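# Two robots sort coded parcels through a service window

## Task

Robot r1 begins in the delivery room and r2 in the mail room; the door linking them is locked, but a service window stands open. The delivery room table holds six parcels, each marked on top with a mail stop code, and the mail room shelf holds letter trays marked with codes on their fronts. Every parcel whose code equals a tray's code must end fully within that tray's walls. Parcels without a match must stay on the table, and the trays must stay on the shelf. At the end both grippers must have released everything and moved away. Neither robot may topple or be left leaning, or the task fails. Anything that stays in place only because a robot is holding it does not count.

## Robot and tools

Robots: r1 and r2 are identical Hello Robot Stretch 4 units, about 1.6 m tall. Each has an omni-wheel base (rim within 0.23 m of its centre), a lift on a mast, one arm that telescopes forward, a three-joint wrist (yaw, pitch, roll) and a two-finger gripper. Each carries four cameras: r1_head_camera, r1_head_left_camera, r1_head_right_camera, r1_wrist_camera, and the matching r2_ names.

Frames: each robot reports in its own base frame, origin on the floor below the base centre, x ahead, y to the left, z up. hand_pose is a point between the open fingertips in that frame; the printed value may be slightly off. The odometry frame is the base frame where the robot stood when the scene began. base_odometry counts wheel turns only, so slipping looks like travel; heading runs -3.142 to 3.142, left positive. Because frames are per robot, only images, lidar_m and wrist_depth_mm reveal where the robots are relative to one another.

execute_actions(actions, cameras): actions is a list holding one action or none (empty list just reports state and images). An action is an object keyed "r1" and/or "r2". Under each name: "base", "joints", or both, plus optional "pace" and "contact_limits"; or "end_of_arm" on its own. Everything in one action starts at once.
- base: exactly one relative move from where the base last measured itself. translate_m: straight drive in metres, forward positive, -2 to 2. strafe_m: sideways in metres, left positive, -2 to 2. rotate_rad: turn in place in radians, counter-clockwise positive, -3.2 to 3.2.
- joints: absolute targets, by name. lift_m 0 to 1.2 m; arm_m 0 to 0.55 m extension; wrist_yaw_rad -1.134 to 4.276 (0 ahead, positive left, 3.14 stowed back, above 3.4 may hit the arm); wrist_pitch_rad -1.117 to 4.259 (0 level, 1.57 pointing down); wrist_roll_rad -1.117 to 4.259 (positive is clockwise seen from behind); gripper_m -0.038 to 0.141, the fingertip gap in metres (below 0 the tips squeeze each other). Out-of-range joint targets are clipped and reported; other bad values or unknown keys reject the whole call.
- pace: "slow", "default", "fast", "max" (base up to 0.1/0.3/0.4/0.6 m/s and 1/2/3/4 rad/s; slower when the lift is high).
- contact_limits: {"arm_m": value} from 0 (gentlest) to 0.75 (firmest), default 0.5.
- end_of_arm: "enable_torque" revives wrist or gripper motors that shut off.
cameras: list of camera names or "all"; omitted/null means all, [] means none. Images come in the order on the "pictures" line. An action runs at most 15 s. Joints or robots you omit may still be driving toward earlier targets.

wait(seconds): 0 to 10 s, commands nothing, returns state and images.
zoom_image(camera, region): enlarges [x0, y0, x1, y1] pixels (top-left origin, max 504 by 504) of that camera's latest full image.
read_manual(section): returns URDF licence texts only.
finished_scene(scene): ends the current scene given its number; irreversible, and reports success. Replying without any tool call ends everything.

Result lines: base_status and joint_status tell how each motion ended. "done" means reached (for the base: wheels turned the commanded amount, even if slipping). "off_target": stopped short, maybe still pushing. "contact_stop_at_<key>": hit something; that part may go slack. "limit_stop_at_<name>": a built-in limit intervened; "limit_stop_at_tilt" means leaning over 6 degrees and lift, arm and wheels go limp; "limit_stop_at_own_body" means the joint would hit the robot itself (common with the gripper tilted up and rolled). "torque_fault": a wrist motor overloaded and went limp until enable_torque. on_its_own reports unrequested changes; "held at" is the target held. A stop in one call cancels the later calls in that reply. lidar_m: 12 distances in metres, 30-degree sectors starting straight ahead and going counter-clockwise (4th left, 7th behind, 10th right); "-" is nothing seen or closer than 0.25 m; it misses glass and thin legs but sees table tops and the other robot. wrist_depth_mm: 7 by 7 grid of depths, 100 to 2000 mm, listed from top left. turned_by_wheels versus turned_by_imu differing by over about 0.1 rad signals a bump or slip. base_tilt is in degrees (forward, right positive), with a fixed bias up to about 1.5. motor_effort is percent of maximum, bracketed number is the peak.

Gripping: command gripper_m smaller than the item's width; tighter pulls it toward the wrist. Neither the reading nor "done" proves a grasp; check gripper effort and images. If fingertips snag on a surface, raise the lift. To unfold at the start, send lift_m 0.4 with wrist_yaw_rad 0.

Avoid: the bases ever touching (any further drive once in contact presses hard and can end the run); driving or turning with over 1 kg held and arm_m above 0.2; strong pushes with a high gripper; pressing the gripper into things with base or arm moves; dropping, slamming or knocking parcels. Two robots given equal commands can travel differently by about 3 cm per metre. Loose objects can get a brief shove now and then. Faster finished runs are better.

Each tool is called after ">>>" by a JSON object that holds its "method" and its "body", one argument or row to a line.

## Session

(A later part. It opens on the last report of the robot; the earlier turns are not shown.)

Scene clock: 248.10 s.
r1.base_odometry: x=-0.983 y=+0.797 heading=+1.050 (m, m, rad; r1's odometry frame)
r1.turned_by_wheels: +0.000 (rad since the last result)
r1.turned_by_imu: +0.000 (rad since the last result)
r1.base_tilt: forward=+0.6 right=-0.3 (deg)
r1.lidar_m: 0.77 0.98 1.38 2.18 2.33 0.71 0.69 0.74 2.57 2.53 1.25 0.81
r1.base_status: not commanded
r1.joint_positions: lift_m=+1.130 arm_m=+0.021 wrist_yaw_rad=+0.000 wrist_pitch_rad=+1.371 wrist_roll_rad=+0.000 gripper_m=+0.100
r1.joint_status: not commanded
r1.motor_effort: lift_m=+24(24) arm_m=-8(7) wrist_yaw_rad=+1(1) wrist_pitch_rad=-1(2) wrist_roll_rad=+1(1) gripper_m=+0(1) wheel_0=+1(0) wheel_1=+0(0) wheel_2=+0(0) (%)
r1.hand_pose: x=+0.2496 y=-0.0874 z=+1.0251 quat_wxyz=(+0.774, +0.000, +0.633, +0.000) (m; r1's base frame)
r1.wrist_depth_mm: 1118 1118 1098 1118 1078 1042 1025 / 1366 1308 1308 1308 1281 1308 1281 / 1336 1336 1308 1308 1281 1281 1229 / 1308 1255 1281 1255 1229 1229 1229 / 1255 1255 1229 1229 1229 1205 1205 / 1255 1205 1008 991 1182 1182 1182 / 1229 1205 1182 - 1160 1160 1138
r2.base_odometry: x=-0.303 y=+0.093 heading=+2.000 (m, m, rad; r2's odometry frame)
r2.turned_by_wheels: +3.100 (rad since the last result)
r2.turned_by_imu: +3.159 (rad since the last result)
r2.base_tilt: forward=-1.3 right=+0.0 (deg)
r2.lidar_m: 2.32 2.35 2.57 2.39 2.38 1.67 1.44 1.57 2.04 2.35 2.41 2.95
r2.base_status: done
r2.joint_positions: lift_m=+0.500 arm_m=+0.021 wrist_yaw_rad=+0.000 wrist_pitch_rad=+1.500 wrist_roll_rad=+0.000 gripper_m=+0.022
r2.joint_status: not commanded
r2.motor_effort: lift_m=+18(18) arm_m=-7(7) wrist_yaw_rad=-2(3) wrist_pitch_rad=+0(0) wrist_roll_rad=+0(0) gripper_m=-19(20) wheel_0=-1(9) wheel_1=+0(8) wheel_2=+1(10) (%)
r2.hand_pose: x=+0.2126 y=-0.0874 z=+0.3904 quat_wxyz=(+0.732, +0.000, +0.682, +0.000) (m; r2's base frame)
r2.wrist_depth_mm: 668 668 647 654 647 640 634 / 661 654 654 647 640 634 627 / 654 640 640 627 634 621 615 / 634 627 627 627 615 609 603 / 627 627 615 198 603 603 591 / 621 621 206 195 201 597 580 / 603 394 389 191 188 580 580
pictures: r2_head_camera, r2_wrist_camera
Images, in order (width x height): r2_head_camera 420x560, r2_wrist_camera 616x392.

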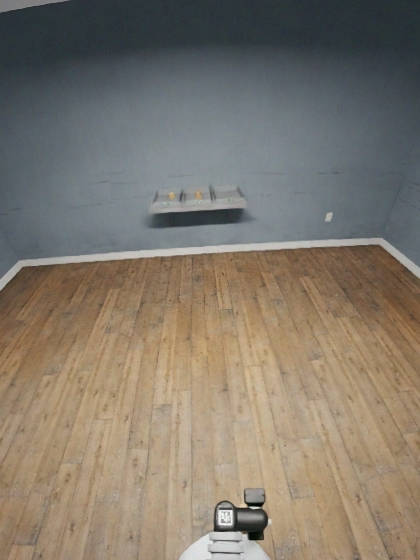

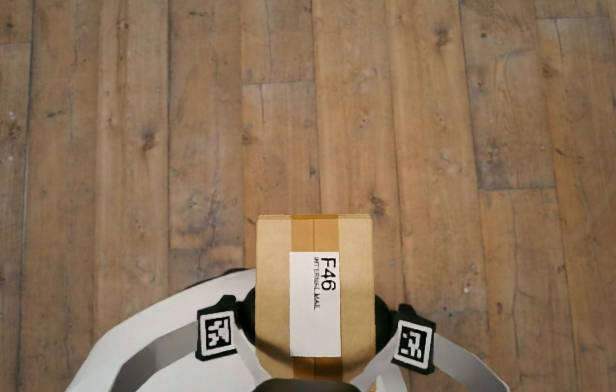

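>>> {"method": "execute_actions", "body": {
  "actions": [
    {"r2": {"base": {"translate_m": 1.94}, "joints": {"lift_m": 1.03}, "pace": "max"}}
  ],
  "cameras": ["r2_head_camera", "r2_wrist_camera"]
}}

Scene clock: 254.67 s.
r1.base_odometry: x=-0.983 y=+0.797 heading=+1.050 (m, m, rad; r1's odometry frame)
r1.turned_by_wheels: +0.000 (rad since the last result)
r1.turned_by_imu: +0.000 (rad since the last result)
r1.base_tilt: forward=+0.6 right=-0.3 (deg)
r1.lidar_m: 0.78 0.95 1.37 2.19 2.33 0.71 0.67 0.74 2.60 2.51 1.26 0.80
r1.base_status: not commanded
r1.joint_positions: lift_m=+1.130 arm_m=+0.021 wrist_yaw_rad=+0.000 wrist_pitch_rad=+1.371 wrist_roll_rad=+0.000 gripper_m=+0.100
r1.joint_status: not commanded
r1.motor_effort: lift_m=+24(25) arm_m=-7(7) wrist_yaw_rad=+1(1) wrist_pitch_rad=-2(1) wrist_roll_rad=+0(0) gripper_m=+0(1) wheel_0=+1(0) wheel_1=+0(0) wheel_2=+1(0) (%)
r1.hand_pose: x=+0.2496 y=-0.0874 z=+1.0251 quat_wxyz=(+0.774, +0.000, +0.633, +0.000) (m; r1's base frame)
r1.wrist_depth_mm: 1118 1118 1098 1098 1078 1042 1025 / 1336 1336 1336 1336 1281 1255 1281 / 1336 1308 1308 1308 1255 1255 1229 / 1308 1281 1255 1255 1229 1229 1205 / 1255 1255 1255 1205 1205 1205 1182 / 1229 1255 991 1008 1182 1182 1160 / 1229 1205 1182 - 1182 1160 1160
r2.base_odometry: x=-1.110 y=+1.858 heading=+2.000 (m, m, rad; r2's odometry frame)
r2.turned_by_wheels: +0.000 (rad since the last result)
r2.turned_by_imu: +0.001 (rad since the last result)
r2.base_tilt: forward=-1.3 right=+0.0 (deg)
r2.lidar_m: 0.38 0.40 0.49 2.51 2.62 3.35 3.51 3.43 2.34 2.21 1.30 0.42
r2.base_status: done
r2.joint_positions: lift_m=+1.030 arm_m=+0.021 wrist_yaw_rad=+0.000 wrist_pitch_rad=+1.500 wrist_roll_rad=+0.000 gripper_m=+0.022
r2.joint_status: all done
r2.motor_effort: lift_m=+19(22) arm_m=-7(7) wrist_yaw_rad=-2(3) wrist_pitch_rad=+0(1) wrist_roll_rad=+0(1) gripper_m=-22(20) wheel_0=+1(11) wheel_1=+0(6) wheel_2=+2(10) (%)
r2.hand_pose: x=+0.2125 y=-0.0874 z=+0.9204 quat_wxyz=(+0.732, +0.000, +0.682, +0.000) (m; r2's base frame)
r2.wrist_depth_mm: 421 418 415 410 404 1060 1118 / 415 413 410 407 404 1182 1160 / 1182 1160 1160 1160 1138 1138 1160 / 1182 1160 1138 1160 1138 1118 1138 / 1160 1138 1138 198 1098 1098 1098 / 1118 1098 206 195 200 1098 1078 / 1118 1098 193 191 189 1060 1078
pictures: r2_head_camera, r2_wrist_camera
Images, in order (width x height): r2_head_camera 420x560, r2_wrist_camera 616x392.

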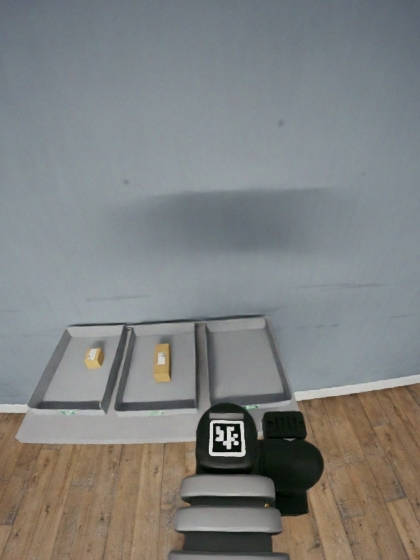

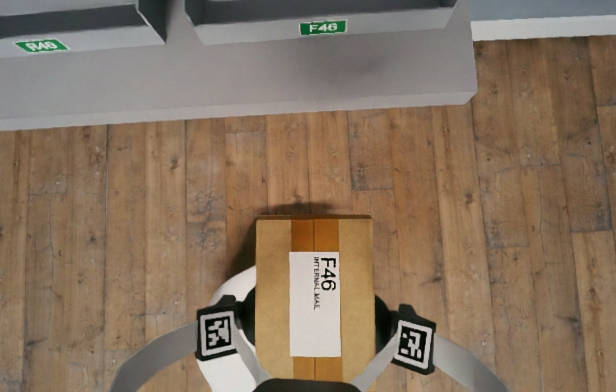

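>>> {"method": "execute_actions", "body": {
  "actions": [
    {"r2": {"joints": {"arm_m": 0.4}}}
  ],
  "cameras": ["r2_wrist_camera"]
}}

Scene clock: 257.13 s.
r1.base_odometry: x=-0.983 y=+0.797 heading=+1.050 (m, m, rad; r1's odometry frame)
r1.turned_by_wheels: +0.000 (rad since the last result)
r1.turned_by_imu: +0.000 (rad since the last result)
r1.base_tilt: forward=+0.6 right=-0.3 (deg)
r1.lidar_m: 0.78 0.95 1.35 2.20 2.33 0.72 0.67 0.74 2.59 2.52 1.22 0.81
r1.base_status: not commanded
r1.joint_positions: lift_m=+1.130 arm_m=+0.021 wrist_yaw_rad=+0.000 wrist_pitch_rad=+1.371 wrist_roll_rad=+0.000 gripper_m=+0.100
r1.joint_status: not commanded
r1.motor_effort: lift_m=+24(25) arm_m=-8(7) wrist_yaw_rad=+1(1) wrist_pitch_rad=-1(2) wrist_roll_rad=+1(0) gripper_m=-1(2) wheel_0=+0(0) wheel_1=+0(0) wheel_2=+0(0) (%)
r1.hand_pose: x=+0.2496 y=-0.0874 z=+1.0251 quat_wxyz=(+0.774, +0.000, +0.633, +0.000) (m; r1's base frame)
r1.wrist_depth_mm: 1118 1118 1098 1078 1078 1042 1025 / 1366 1336 1336 1308 1281 1281 1255 / 1366 1308 1308 1281 1281 1255 1255 / 1281 1281 1281 1255 1255 1229 1205 / 1255 1255 1229 1229 1205 1182 1205 / 1255 1205 991 991 1182 1160 1138 / 1205 1205 1182 - 1160 1160 1138
r2.base_odometry: x=-1.110 y=+1.858 heading=+2.000 (m, m, rad; r2's odometry frame)
r2.turned_by_wheels: +0.000 (rad since the last result)
r2.turned_by_imu: +0.001 (rad since the last result)
r2.base_tilt: forward=-1.2 right=-0.1 (deg)
r2.lidar_m: 0.38 0.40 0.51 2.51 2.62 3.35 3.51 3.41 2.35 2.20 1.32 0.41
r2.base_status: not commanded
r2.joint_positions: lift_m=+1.030 arm_m=+0.399 wrist_yaw_rad=+0.000 wrist_pitch_rad=+1.500 wrist_roll_rad=+0.000 gripper_m=+0.022
r2.joint_status: all done
r2.motor_effort: lift_m=+19(19) arm_m=+7(6) wrist_yaw_rad=-2(2) wrist_pitch_rad=-1(0) wrist_roll_rad=+2(1) gripper_m=-21(18) wheel_0=+0(0) wheel_1=+1(0) wheel_2=+2(2) (%)
r2.hand_pose: x=+0.5900 y=-0.0874 z=+0.9204 quat_wxyz=(+0.732, +0.000, +0.682, +0.000) (m; r2's base frame)
r2.wrist_depth_mm: 370 382 373 377 377 430 436 / 407 377 404 397 397 591 603 / 404 373 397 394 389 946 976 / 394 368 392 387 382 1138 1138 / 389 359 382 198 377 1098 1078 / 384 364 206 194 202 1078 1078 / 377 327 366 191 189 345 1078
pictures: r2_wrist_camera
Images, in order (width x height): r2_wrist_camera 616x392.

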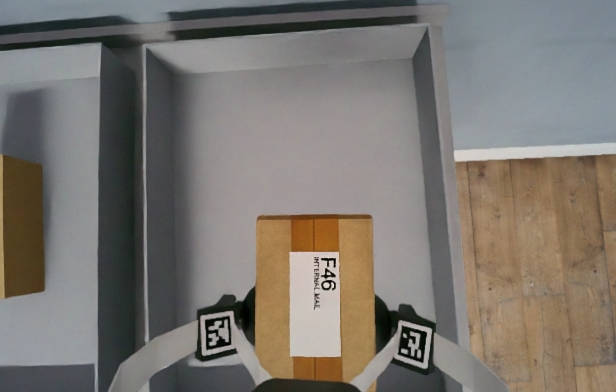

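>>> {"method": "execute_actions", "body": {
  "actions": [
    {"r2": {"joints": {"arm_m": 0.45, "lift_m": 0.912}}}
  ],
  "cameras": ["r2_wrist_camera"]
}}

Scene clock: 259.17 s.
r1.base_odometry: x=-0.983 y=+0.797 heading=+1.050 (m, m, rad; r1's odometry frame)
r1.turned_by_wheels: +0.000 (rad since the last result)
r1.turned_by_imu: +0.000 (rad since the last result)
r1.base_tilt: forward=+0.6 right=-0.3 (deg)
r1.lidar_m: 0.79 0.98 1.37 2.19 2.33 0.70 0.67 0.73 2.60 2.55 1.27 0.81
r1.base_status: not commanded
r1.joint_positions: lift_m=+1.130 arm_m=+0.021 wrist_yaw_rad=+0.000 wrist_pitch_rad=+1.371 wrist_roll_rad=+0.000 gripper_m=+0.100
r1.joint_status: not commanded
r1.motor_effort: lift_m=+25(25) arm_m=-7(7) wrist_yaw_rad=+1(0) wrist_pitch_rad=-1(0) wrist_roll_rad=+0(0) gripper_m=+0(1) wheel_0=+1(1) wheel_1=+0(0) wheel_2=+0(0) (%)
r1.hand_pose: x=+0.2496 y=-0.0874 z=+1.0251 quat_wxyz=(+0.774, +0.000, +0.633, +0.000) (m; r1's base frame)
r1.wrist_depth_mm: 1098 1138 1098 1078 1060 1060 1025 / 1366 1336 1336 1308 1281 1281 1281 / 1336 1336 1308 1281 1281 1255 1281 / 1281 1308 1255 1255 1255 1229 1229 / 1281 1255 1229 1229 1229 1205 1182 / 1229 1229 991 1008 1182 1182 1160 / 1205 1182 1182 - 1160 1160 1160
r2.base_odometry: x=-1.110 y=+1.858 heading=+2.000 (m, m, rad; r2's odometry frame)
r2.turned_by_wheels: +0.000 (rad since the last result)
r2.turned_by_imu: +0.001 (rad since the last result)
r2.base_tilt: forward=-1.2 right=+0.0 (deg)
r2.lidar_m: 0.36 0.39 0.50 2.52 2.61 3.35 3.51 3.42 2.36 2.19 1.32 0.43
r2.base_status: not commanded
r2.joint_positions: lift_m=+0.912 arm_m=+0.449 wrist_yaw_rad=+0.000 wrist_pitch_rad=+1.500 wrist_roll_rad=+0.000 gripper_m=+0.022
r2.joint_status: all done
r2.motor_effort: lift_m=+16(18) arm_m=+8(7) wrist_yaw_rad=-2(2) wrist_pitch_rad=-2(0) wrist_roll_rad=-1(1) gripper_m=-21(22) wheel_0=+0(1) wheel_1=+0(0) wheel_2=+2(2) (%)
r2.hand_pose: x=+0.6399 y=-0.0874 z=+0.8026 quat_wxyz=(+0.732, +0.000, +0.682, +0.000) (m; r2's base frame)
r2.wrist_depth_mm: 270 250 247 240 247 259 340 / 246 283 279 278 276 263 469 / 245 278 277 274 272 268 768 / 241 274 271 268 267 253 1008 / 237 270 267 198 260 258 991 / 233 265 206 195 200 242 991 / 229 249 258 191 189 198 946
pictures: r2_wrist_camera
Images, in order (width x height): r2_wrist_camera 616x392.

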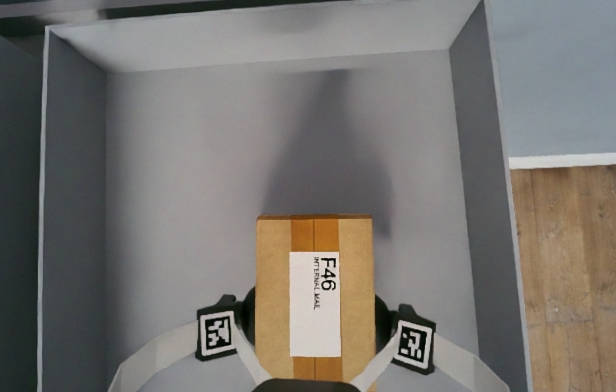

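>>> {"method": "execute_actions", "body": {
  "actions": [
    {"r2": {"joints": {"gripper_m": 0.095, "lift_m": 0.907}}}
  ],
  "cameras": ["r2_wrist_camera"]
}}

>>> {"method": "execute_actions", "body": {
  "actions": [
    {"r2": {"joints": {"lift_m": 1.02}}}
  ],
  "cameras": ["r2_wrist_camera"]
}}

>>> {"method": "execute_actions", "body": {
  "actions": [
    {"r2": {"base": {"translate_m": -0.4}, "joints": {"arm_m": 0.02}, "pace": "fast"}}
  ]
}}

Scene clock: 261.10 s.
r1.base_odometry: x=-0.983 y=+0.797 heading=+1.050 (m, m, rad; r1's odometry frame)
r1.turned_by_wheels: +0.000 (rad since the last result)
r1.turned_by_imu: +0.000 (rad since the last result)
r1.base_tilt: forward=+0.6 right=-0.3 (deg)
r1.lidar_m: 0.77 0.96 1.37 2.20 2.33 0.72 0.67 0.73 2.61 2.51 1.25 0.83
r1.base_status: not commanded
r1.joint_positions: lift_m=+1.130 arm_m=+0.021 wrist_yaw_rad=+0.000 wrist_pitch_rad=+1.371 wrist_roll_rad=+0.000 gripper_m=+0.100
r1.joint_status: not commanded
r1.motor_effort: lift_m=+24(24) arm_m=-7(7) wrist_yaw_rad=+1(1) wrist_pitch_rad=-2(1) wrist_roll_rad=+1(0) gripper_m=-1(1) wheel_0=+1(1) wheel_1=-1(0) wheel_2=+0(0) (%)
r1.hand_pose: x=+0.2496 y=-0.0874 z=+1.0251 quat_wxyz=(+0.774, +0.000, +0.633, +0.000) (m; r1's base frame)
r1.wrist_depth_mm: 1118 1098 1118 1078 1078 1042 1025 / 1366 1366 1308 1308 1308 1281 1281 / 1336 1308 1281 1281 1255 1255 1255 / 1308 1281 1281 1281 1255 1229 1229 / 1255 1229 1229 1205 1205 1205 1182 / 1229 1229 991 991 1160 1160 1160 / 1229 1182 1182 - 1160 1160 1160
r2.base_odometry: x=-1.110 y=+1.858 heading=+2.000 (m, m, rad; r2's odometry frame)
r2.turned_by_wheels: +0.000 (rad since the last result)
r2.turned_by_imu: +0.001 (rad since the last result)
r2.base_tilt: forward=-1.2 right=+0.0 (deg)
r2.lidar_m: 0.38 0.40 0.51 2.53 2.60 3.36 3.51 3.42 2.35 2.20 1.32 0.41
r2.base_status: not commanded
r2.joint_positions: lift_m=+0.907 arm_m=+0.449 wrist_yaw_rad=+0.000 wrist_pitch_rad=+1.500 wrist_roll_rad=+0.000 gripper_m=+0.095
r2.joint_status: all done
r2.motor_effort: lift_m=+16(15) arm_m=+8(7) wrist_yaw_rad=-2(1) wrist_pitch_rad=-1(2) wrist_roll_rad=-1(2) gripper_m=-5(20) wheel_0=+0(0) wheel_1=+0(0) wheel_2=+2(2) (%)
r2.hand_pose: x=+0.6399 y=-0.0874 z=+0.7976 quat_wxyz=(+0.732, +0.000, +0.682, +0.000) (m; r2's base frame)
r2.wrist_depth_mm: 263 240 236 240 246 249 340 / 246 277 276 273 270 263 469 / 243 273 271 270 266 247 778 / 240 268 267 265 263 252 991 / 236 264 262 211 257 239 976 / 228 259 215 208 254 224 976 / 219 256 253 204 248 211 946
pictures: r2_wrist_camera
Images, in order (width x height): r2_wrist_camera 616x392.

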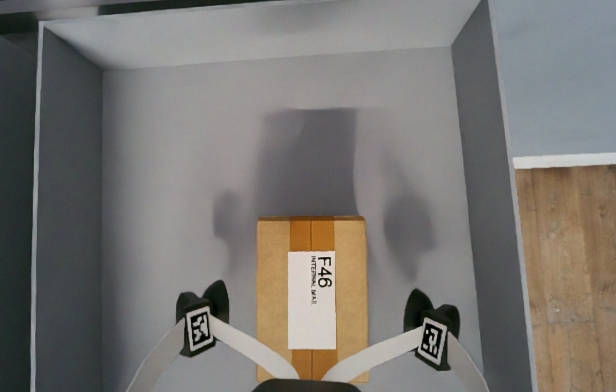

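Scene clock: 262.60 s.
r1.base_odometry: x=-0.983 y=+0.797 heading=+1.050 (m, m, rad; r1's odometry frame)
r1.turned_by_wheels: +0.000 (rad since the last result)
r1.turned_by_imu: +0.000 (rad since the last result)
r1.base_tilt: forward=+0.6 right=-0.3 (deg)
r1.lidar_m: 0.79 0.97 1.34 2.19 2.29 0.73 0.67 0.74 2.62 2.52 1.25 0.81
r1.base_status: not commanded
r1.joint_positions: lift_m=+1.130 arm_m=+0.021 wrist_yaw_rad=+0.000 wrist_pitch_rad=+1.371 wrist_roll_rad=+0.000 gripper_m=+0.100
r1.joint_status: not commanded
r1.motor_effort: lift_m=+24(24) arm_m=-8(7) wrist_yaw_rad=+1(1) wrist_pitch_rad=-2(1) wrist_roll_rad=+0(0) gripper_m=-2(2) wheel_0=+1(1) wheel_1=+0(0) wheel_2=+0(0) (%)
r1.hand_pose: x=+0.2496 y=-0.0874 z=+1.0251 quat_wxyz=(+0.774, +0.000, +0.633, +0.000) (m; r1's base frame)
r1.wrist_depth_mm: 1098 1118 1098 1098 1078 1042 1025 / 1336 1336 1336 1308 1281 1281 1281 / 1336 1308 1308 1308 1281 1255 1229 / 1281 1281 1281 1255 1255 1229 1229 / 1255 1229 1255 1229 1229 1182 1205 / 1229 1205 1008 991 1182 1160 1160 / 1205 1205 1182 - 1160 1160 1160
r2.base_odometry: x=-1.110 y=+1.858 heading=+2.000 (m, m, rad; r2's odometry frame)
r2.turned_by_wheels: +0.000 (rad since the last result)
r2.turned_by_imu: +0.000 (rad since the last result)
r2.base_tilt: forward=-1.2 right=+0.0 (deg)
r2.lidar_m: 0.38 0.39 0.51 2.52 2.62 3.34 3.50 3.42 2.35 2.19 1.34 0.42
r2.base_status: not commanded
r2.joint_positions: lift_m=+1.020 arm_m=+0.449 wrist_yaw_rad=+0.000 wrist_pitch_rad=+1.500 wrist_roll_rad=+0.000 gripper_m=+0.095
r2.joint_status: all done
r2.motor_effort: lift_m=+20(21) arm_m=+7(8) wrist_yaw_rad=-2(2) wrist_pitch_rad=-1(0) wrist_roll_rad=+0(3) gripper_m=+2(2) wheel_0=+1(0) wheel_1=+0(0) wheel_2=+2(2) (%)
r2.hand_pose: x=+0.6399 y=-0.0874 z=+0.9103 quat_wxyz=(+0.732, +0.000, +0.682, +0.000) (m; r2's base frame)
r2.wrist_depth_mm: 304 314 319 324 329 336 340 / 362 373 375 370 366 459 469 / 389 368 387 384 379 732 768 / 387 362 382 375 373 1098 1118 / 379 355 373 324 368 1078 1098 / 373 347 224 319 359 1078 1078 / 370 336 362 359 353 1078 1060
pictures: r2_wrist_camera
Images, in order (width x height): r2_wrist_camera 616x392.

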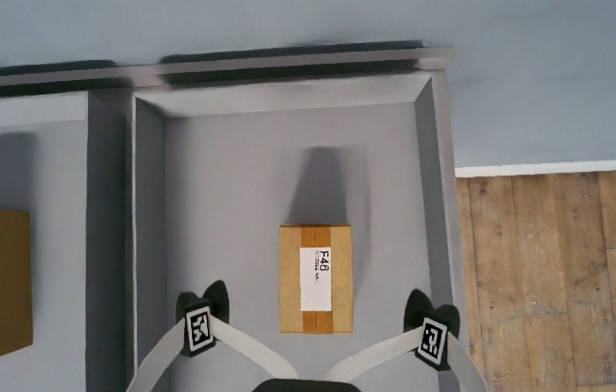

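Scene clock: 265.20 s.
r1.base_odometry: x=-0.983 y=+0.797 heading=+1.050 (m, m, rad; r1's odometry frame)
r1.turned_by_wheels: +0.000 (rad since the last result)
r1.turned_by_imu: +0.000 (rad since the last result)
r1.base_tilt: forward=+0.7 right=-0.3 (deg)
r1.lidar_m: 0.80 0.97 1.36 2.19 2.32 0.72 0.67 0.72 2.60 2.50 1.25 0.83
r1.base_status: not commanded
r1.joint_positions: lift_m=+1.130 arm_m=+0.021 wrist_yaw_rad=+0.000 wrist_pitch_rad=+1.371 wrist_roll_rad=+0.000 gripper_m=+0.100
r1.joint_status: not commanded
r1.motor_effort: lift_m=+25(25) arm_m=-7(7) wrist_yaw_rad=+1(1) wrist_pitch_rad=+0(1) wrist_roll_rad=+0(1) gripper_m=+0(1) wheel_0=+1(1) wheel_1=+0(0) wheel_2=+0(0) (%)
r1.hand_pose: x=+0.2496 y=-0.0874 z=+1.0251 quat_wxyz=(+0.774, +0.000, +0.633, +0.000) (m; r1's base frame)
r1.wrist_depth_mm: 1118 1118 1098 1078 1078 1042 1025 / 1336 1336 1281 1308 1281 1308 1281 / 1336 1308 1308 1281 1281 1255 1255 / 1308 1281 1255 1255 1255 1255 1229 / 1255 1255 1229 1229 1229 1205 1182 / 1229 1205 991 991 1182 1160 1182 / 1205 1205 1182 - 1160 1160 1138
r2.base_odometry: x=-0.944 y=+1.494 heading=+1.999 (m, m, rad; r2's odometry frame)
r2.turned_by_wheels: +0.000 (rad since the last result)
r2.turned_by_imu: +0.001 (rad since the last result)
r2.base_tilt: forward=-1.2 right=+0.0 (deg)
r2.lidar_m: 0.77 0.80 1.66 2.54 2.59 3.27 3.07 3.13 2.39 2.23 1.92 0.83
r2.base_status: done
r2.joint_positions: lift_m=+1.020 arm_m=+0.021 wrist_yaw_rad=+0.000 wrist_pitch_rad=+1.500 wrist_roll_rad=+0.000 gripper_m=+0.095
r2.joint_status: all done
r2.motor_effort: lift_m=+20(20) arm_m=-7(8) wrist_yaw_rad=-1(2) wrist_pitch_rad=-2(0) wrist_roll_rad=+1(3) gripper_m=+1(2) wheel_0=-3(2) wheel_1=-1(6) wheel_2=-2(11) (%)
r2.hand_pose: x=+0.2124 y=-0.0874 z=+0.9103 quat_wxyz=(+0.732, +0.000, +0.682, +0.000) (m; r2's base frame)
r2.wrist_depth_mm: 1229 1229 1229 1205 1182 1160 1138 / 1205 1205 1205 1182 1138 1138 1138 / 1182 1160 1160 1138 1138 1118 1138 / 1160 1138 1118 1138 1138 1118 1098 / 1160 1138 1160 1138 1118 1098 1098 / 1118 1118 224 891 1098 1078 1060 / 1098 1098 891 891 1060 1060 1060
pictures: r1_head_camera, r1_head_left_camera, r1_head_right_camera, r1_wrist_camera, r2_head_camera, r2_head_left_camera, r2_head_right_camera, r2_wrist_camera
Images, in order (width x height): r1_head_camera 420x560, r1_head_left_camera 420x672, r1_head_right_camera 420x672, r1_wrist_camera 616x392, r2_head_camera 420x560, r2_head_left_camera 420x672, r2_head_right_camera 420x672, r2_wrist_camera 616x392.

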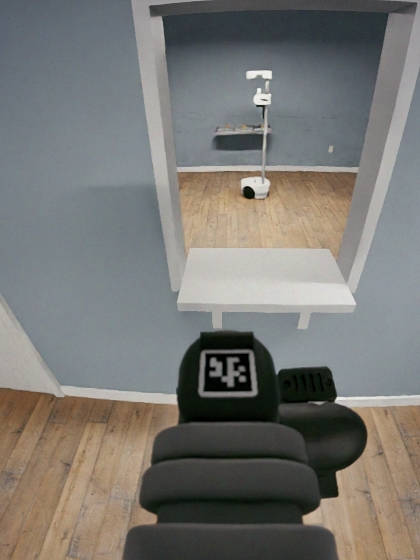

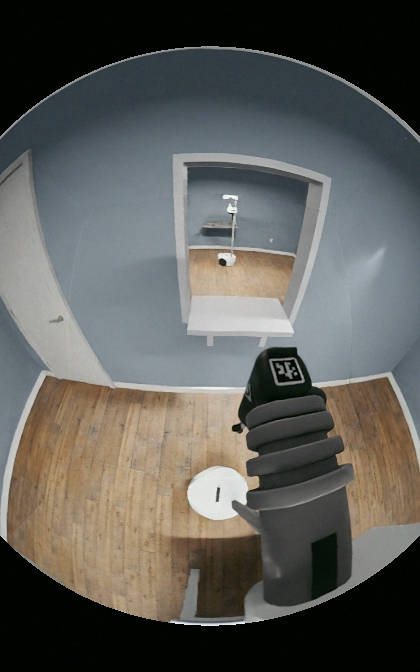

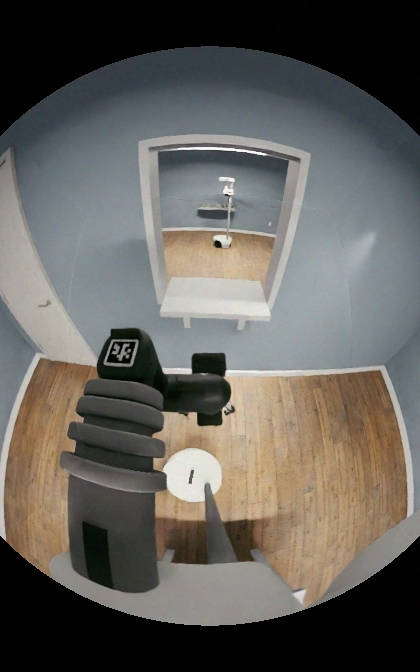

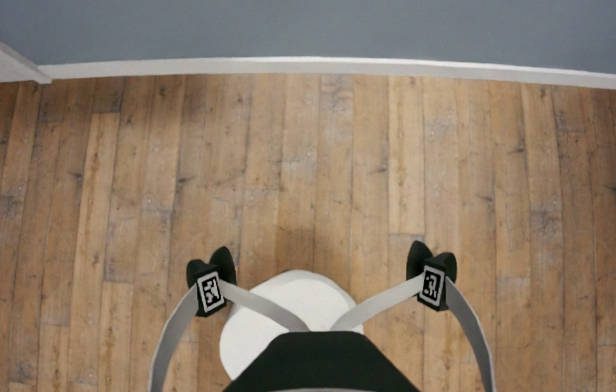

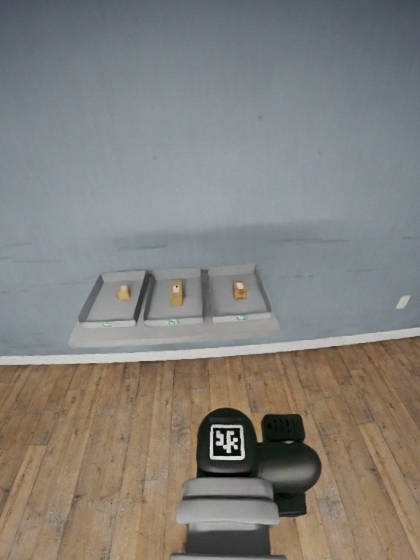

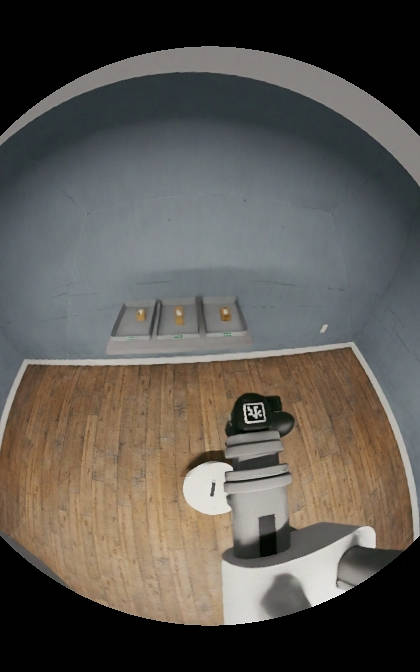

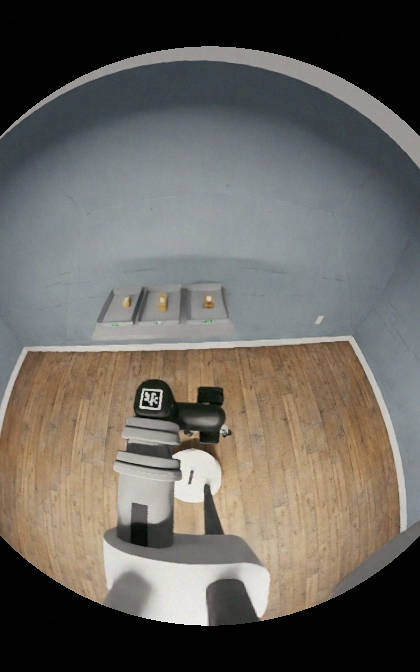

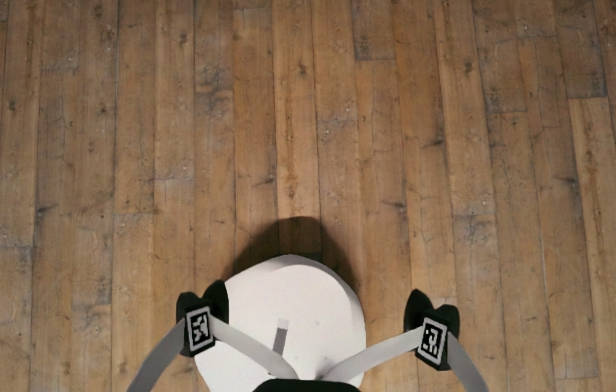

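>>> {"method": "zoom_image", "body": {
  "camera": "r2_head_camera",
  "region": [60, 250, 300, 350]
}}

>>> {"method": "execute_actions", "body": {
  "actions": [
    {"r1": {"base": {"rotate_rad": 2.6}, "pace": "fast"}}
  ],
  "cameras": ["r1_head_camera", "r1_head_left_camera"]
}}

Region (60, 250, 300, 350) of r2_head_camera's 420x560 image, scaled by 2.100, with more detail than that image has; it fills the top 210 rows of this view, and the rest is white.

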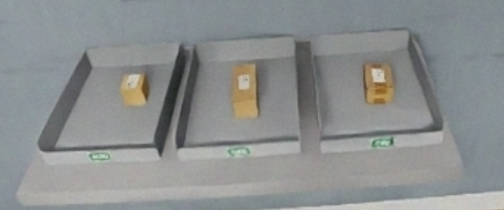

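Scene clock: 269.10 s.
r1.base_odometry: x=-0.983 y=+0.797 heading=-2.633 (m, m, rad; r1's odometry frame)
r1.turned_by_wheels: +2.600 (rad since the last result)
r1.turned_by_imu: +2.602 (rad since the last result)
r1.base_tilt: forward=+0.6 right=-0.4 (deg)
r1.lidar_m: 0.71 0.67 0.72 2.57 2.51 1.28 0.83 0.78 0.93 1.34 2.21 2.31
r1.base_status: done
r1.joint_positions: lift_m=+1.130 arm_m=+0.021 wrist_yaw_rad=+0.000 wrist_pitch_rad=+1.371 wrist_roll_rad=+0.000 gripper_m=+0.100
r1.joint_status: not commanded
r1.motor_effort: lift_m=+25(24) arm_m=-7(7) wrist_yaw_rad=+1(1) wrist_pitch_rad=-1(1) wrist_roll_rad=+0(0) gripper_m=+1(4) wheel_0=+0(5) wheel_1=-1(1) wheel_2=-2(5) (%)
r1.hand_pose: x=+0.2496 y=-0.0874 z=+1.0251 quat_wxyz=(+0.774, +0.000, +0.633, +0.000) (m; r1's base frame)
r1.wrist_depth_mm: 564 1397 1366 1336 1336 1308 1308 / 1336 1336 1336 1336 1281 1308 1255 / 1308 1308 1308 1308 1255 1255 1255 / 1229 1308 1281 1281 1255 1229 1205 / 1255 1229 1229 1229 1205 1205 1205 / 1229 1229 991 991 1182 1160 1182 / 1205 1205 1182 - 1160 1160 1138
r2.base_odometry: x=-0.944 y=+1.494 heading=+1.999 (m, m, rad; r2's odometry frame)
r2.turned_by_wheels: +0.000 (rad since the last result)
r2.turned_by_imu: +0.001 (rad since the last result)
r2.base_tilt: forward=-1.2 right=+0.0 (deg)
r2.lidar_m: 0.78 0.80 1.65 2.53 2.57 3.25 3.09 3.13 2.39 2.24 1.92 0.84
r2.base_status: not commanded
r2.joint_positions: lift_m=+1.020 arm_m=+0.021 wrist_yaw_rad=+0.000 wrist_pitch_rad=+1.500 wrist_roll_rad=+0.000 gripper_m=+0.095
r2.joint_status: not commanded
r2.motor_effort: lift_m=+19(20) arm_m=-7(7) wrist_yaw_rad=-1(1) wrist_pitch_rad=+1(1) wrist_roll_rad=-1(1) gripper_m=-1(2) wheel_0=-3(3) wheel_1=+0(1) wheel_2=-2(2) (%)
r2.hand_pose: x=+0.2124 y=-0.0874 z=+0.9103 quat_wxyz=(+0.732, +0.000, +0.682, +0.000) (m; r2's base frame)
r2.wrist_depth_mm: 1229 1205 1205 1182 1160 1182 1138 / 1205 1205 1182 1160 1160 1138 1138 / 1182 1160 1138 1138 1138 1118 1098 / 1182 1182 1160 1138 1138 1138 1118 / 1138 1160 1138 1118 1118 1098 1078 / 1138 1138 224 891 1098 1098 1078 / 1098 1098 891 878 1078 1060 1060
pictures: r1_head_camera, r1_head_left_camera
Images, in order (width x height): r1_head_camera 420x560, r1_head_left_camera 420x672.

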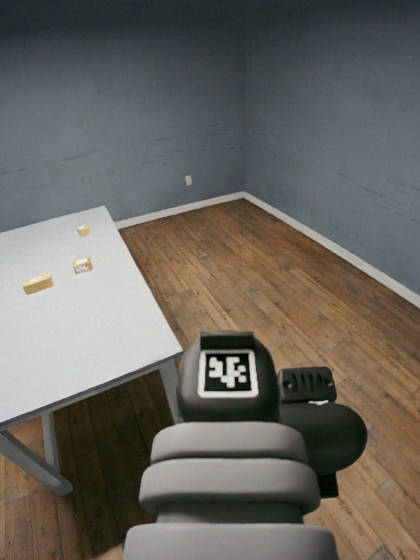

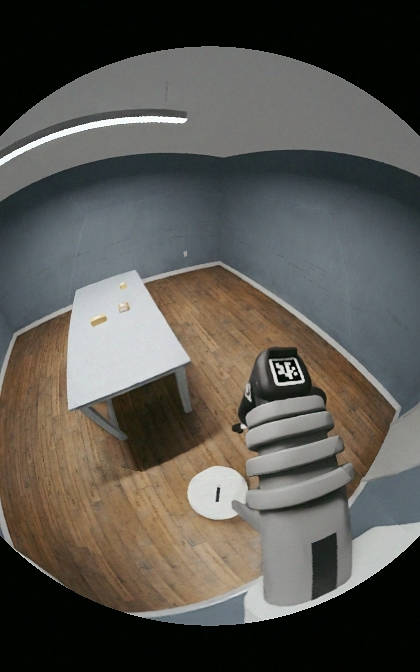

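All three non-matching parcels remain on the table, and the three matches are in their trays.

>>> {"method": "finished_scene", "body": {
  "scene": 1
}}

The scene is finished: the task was done.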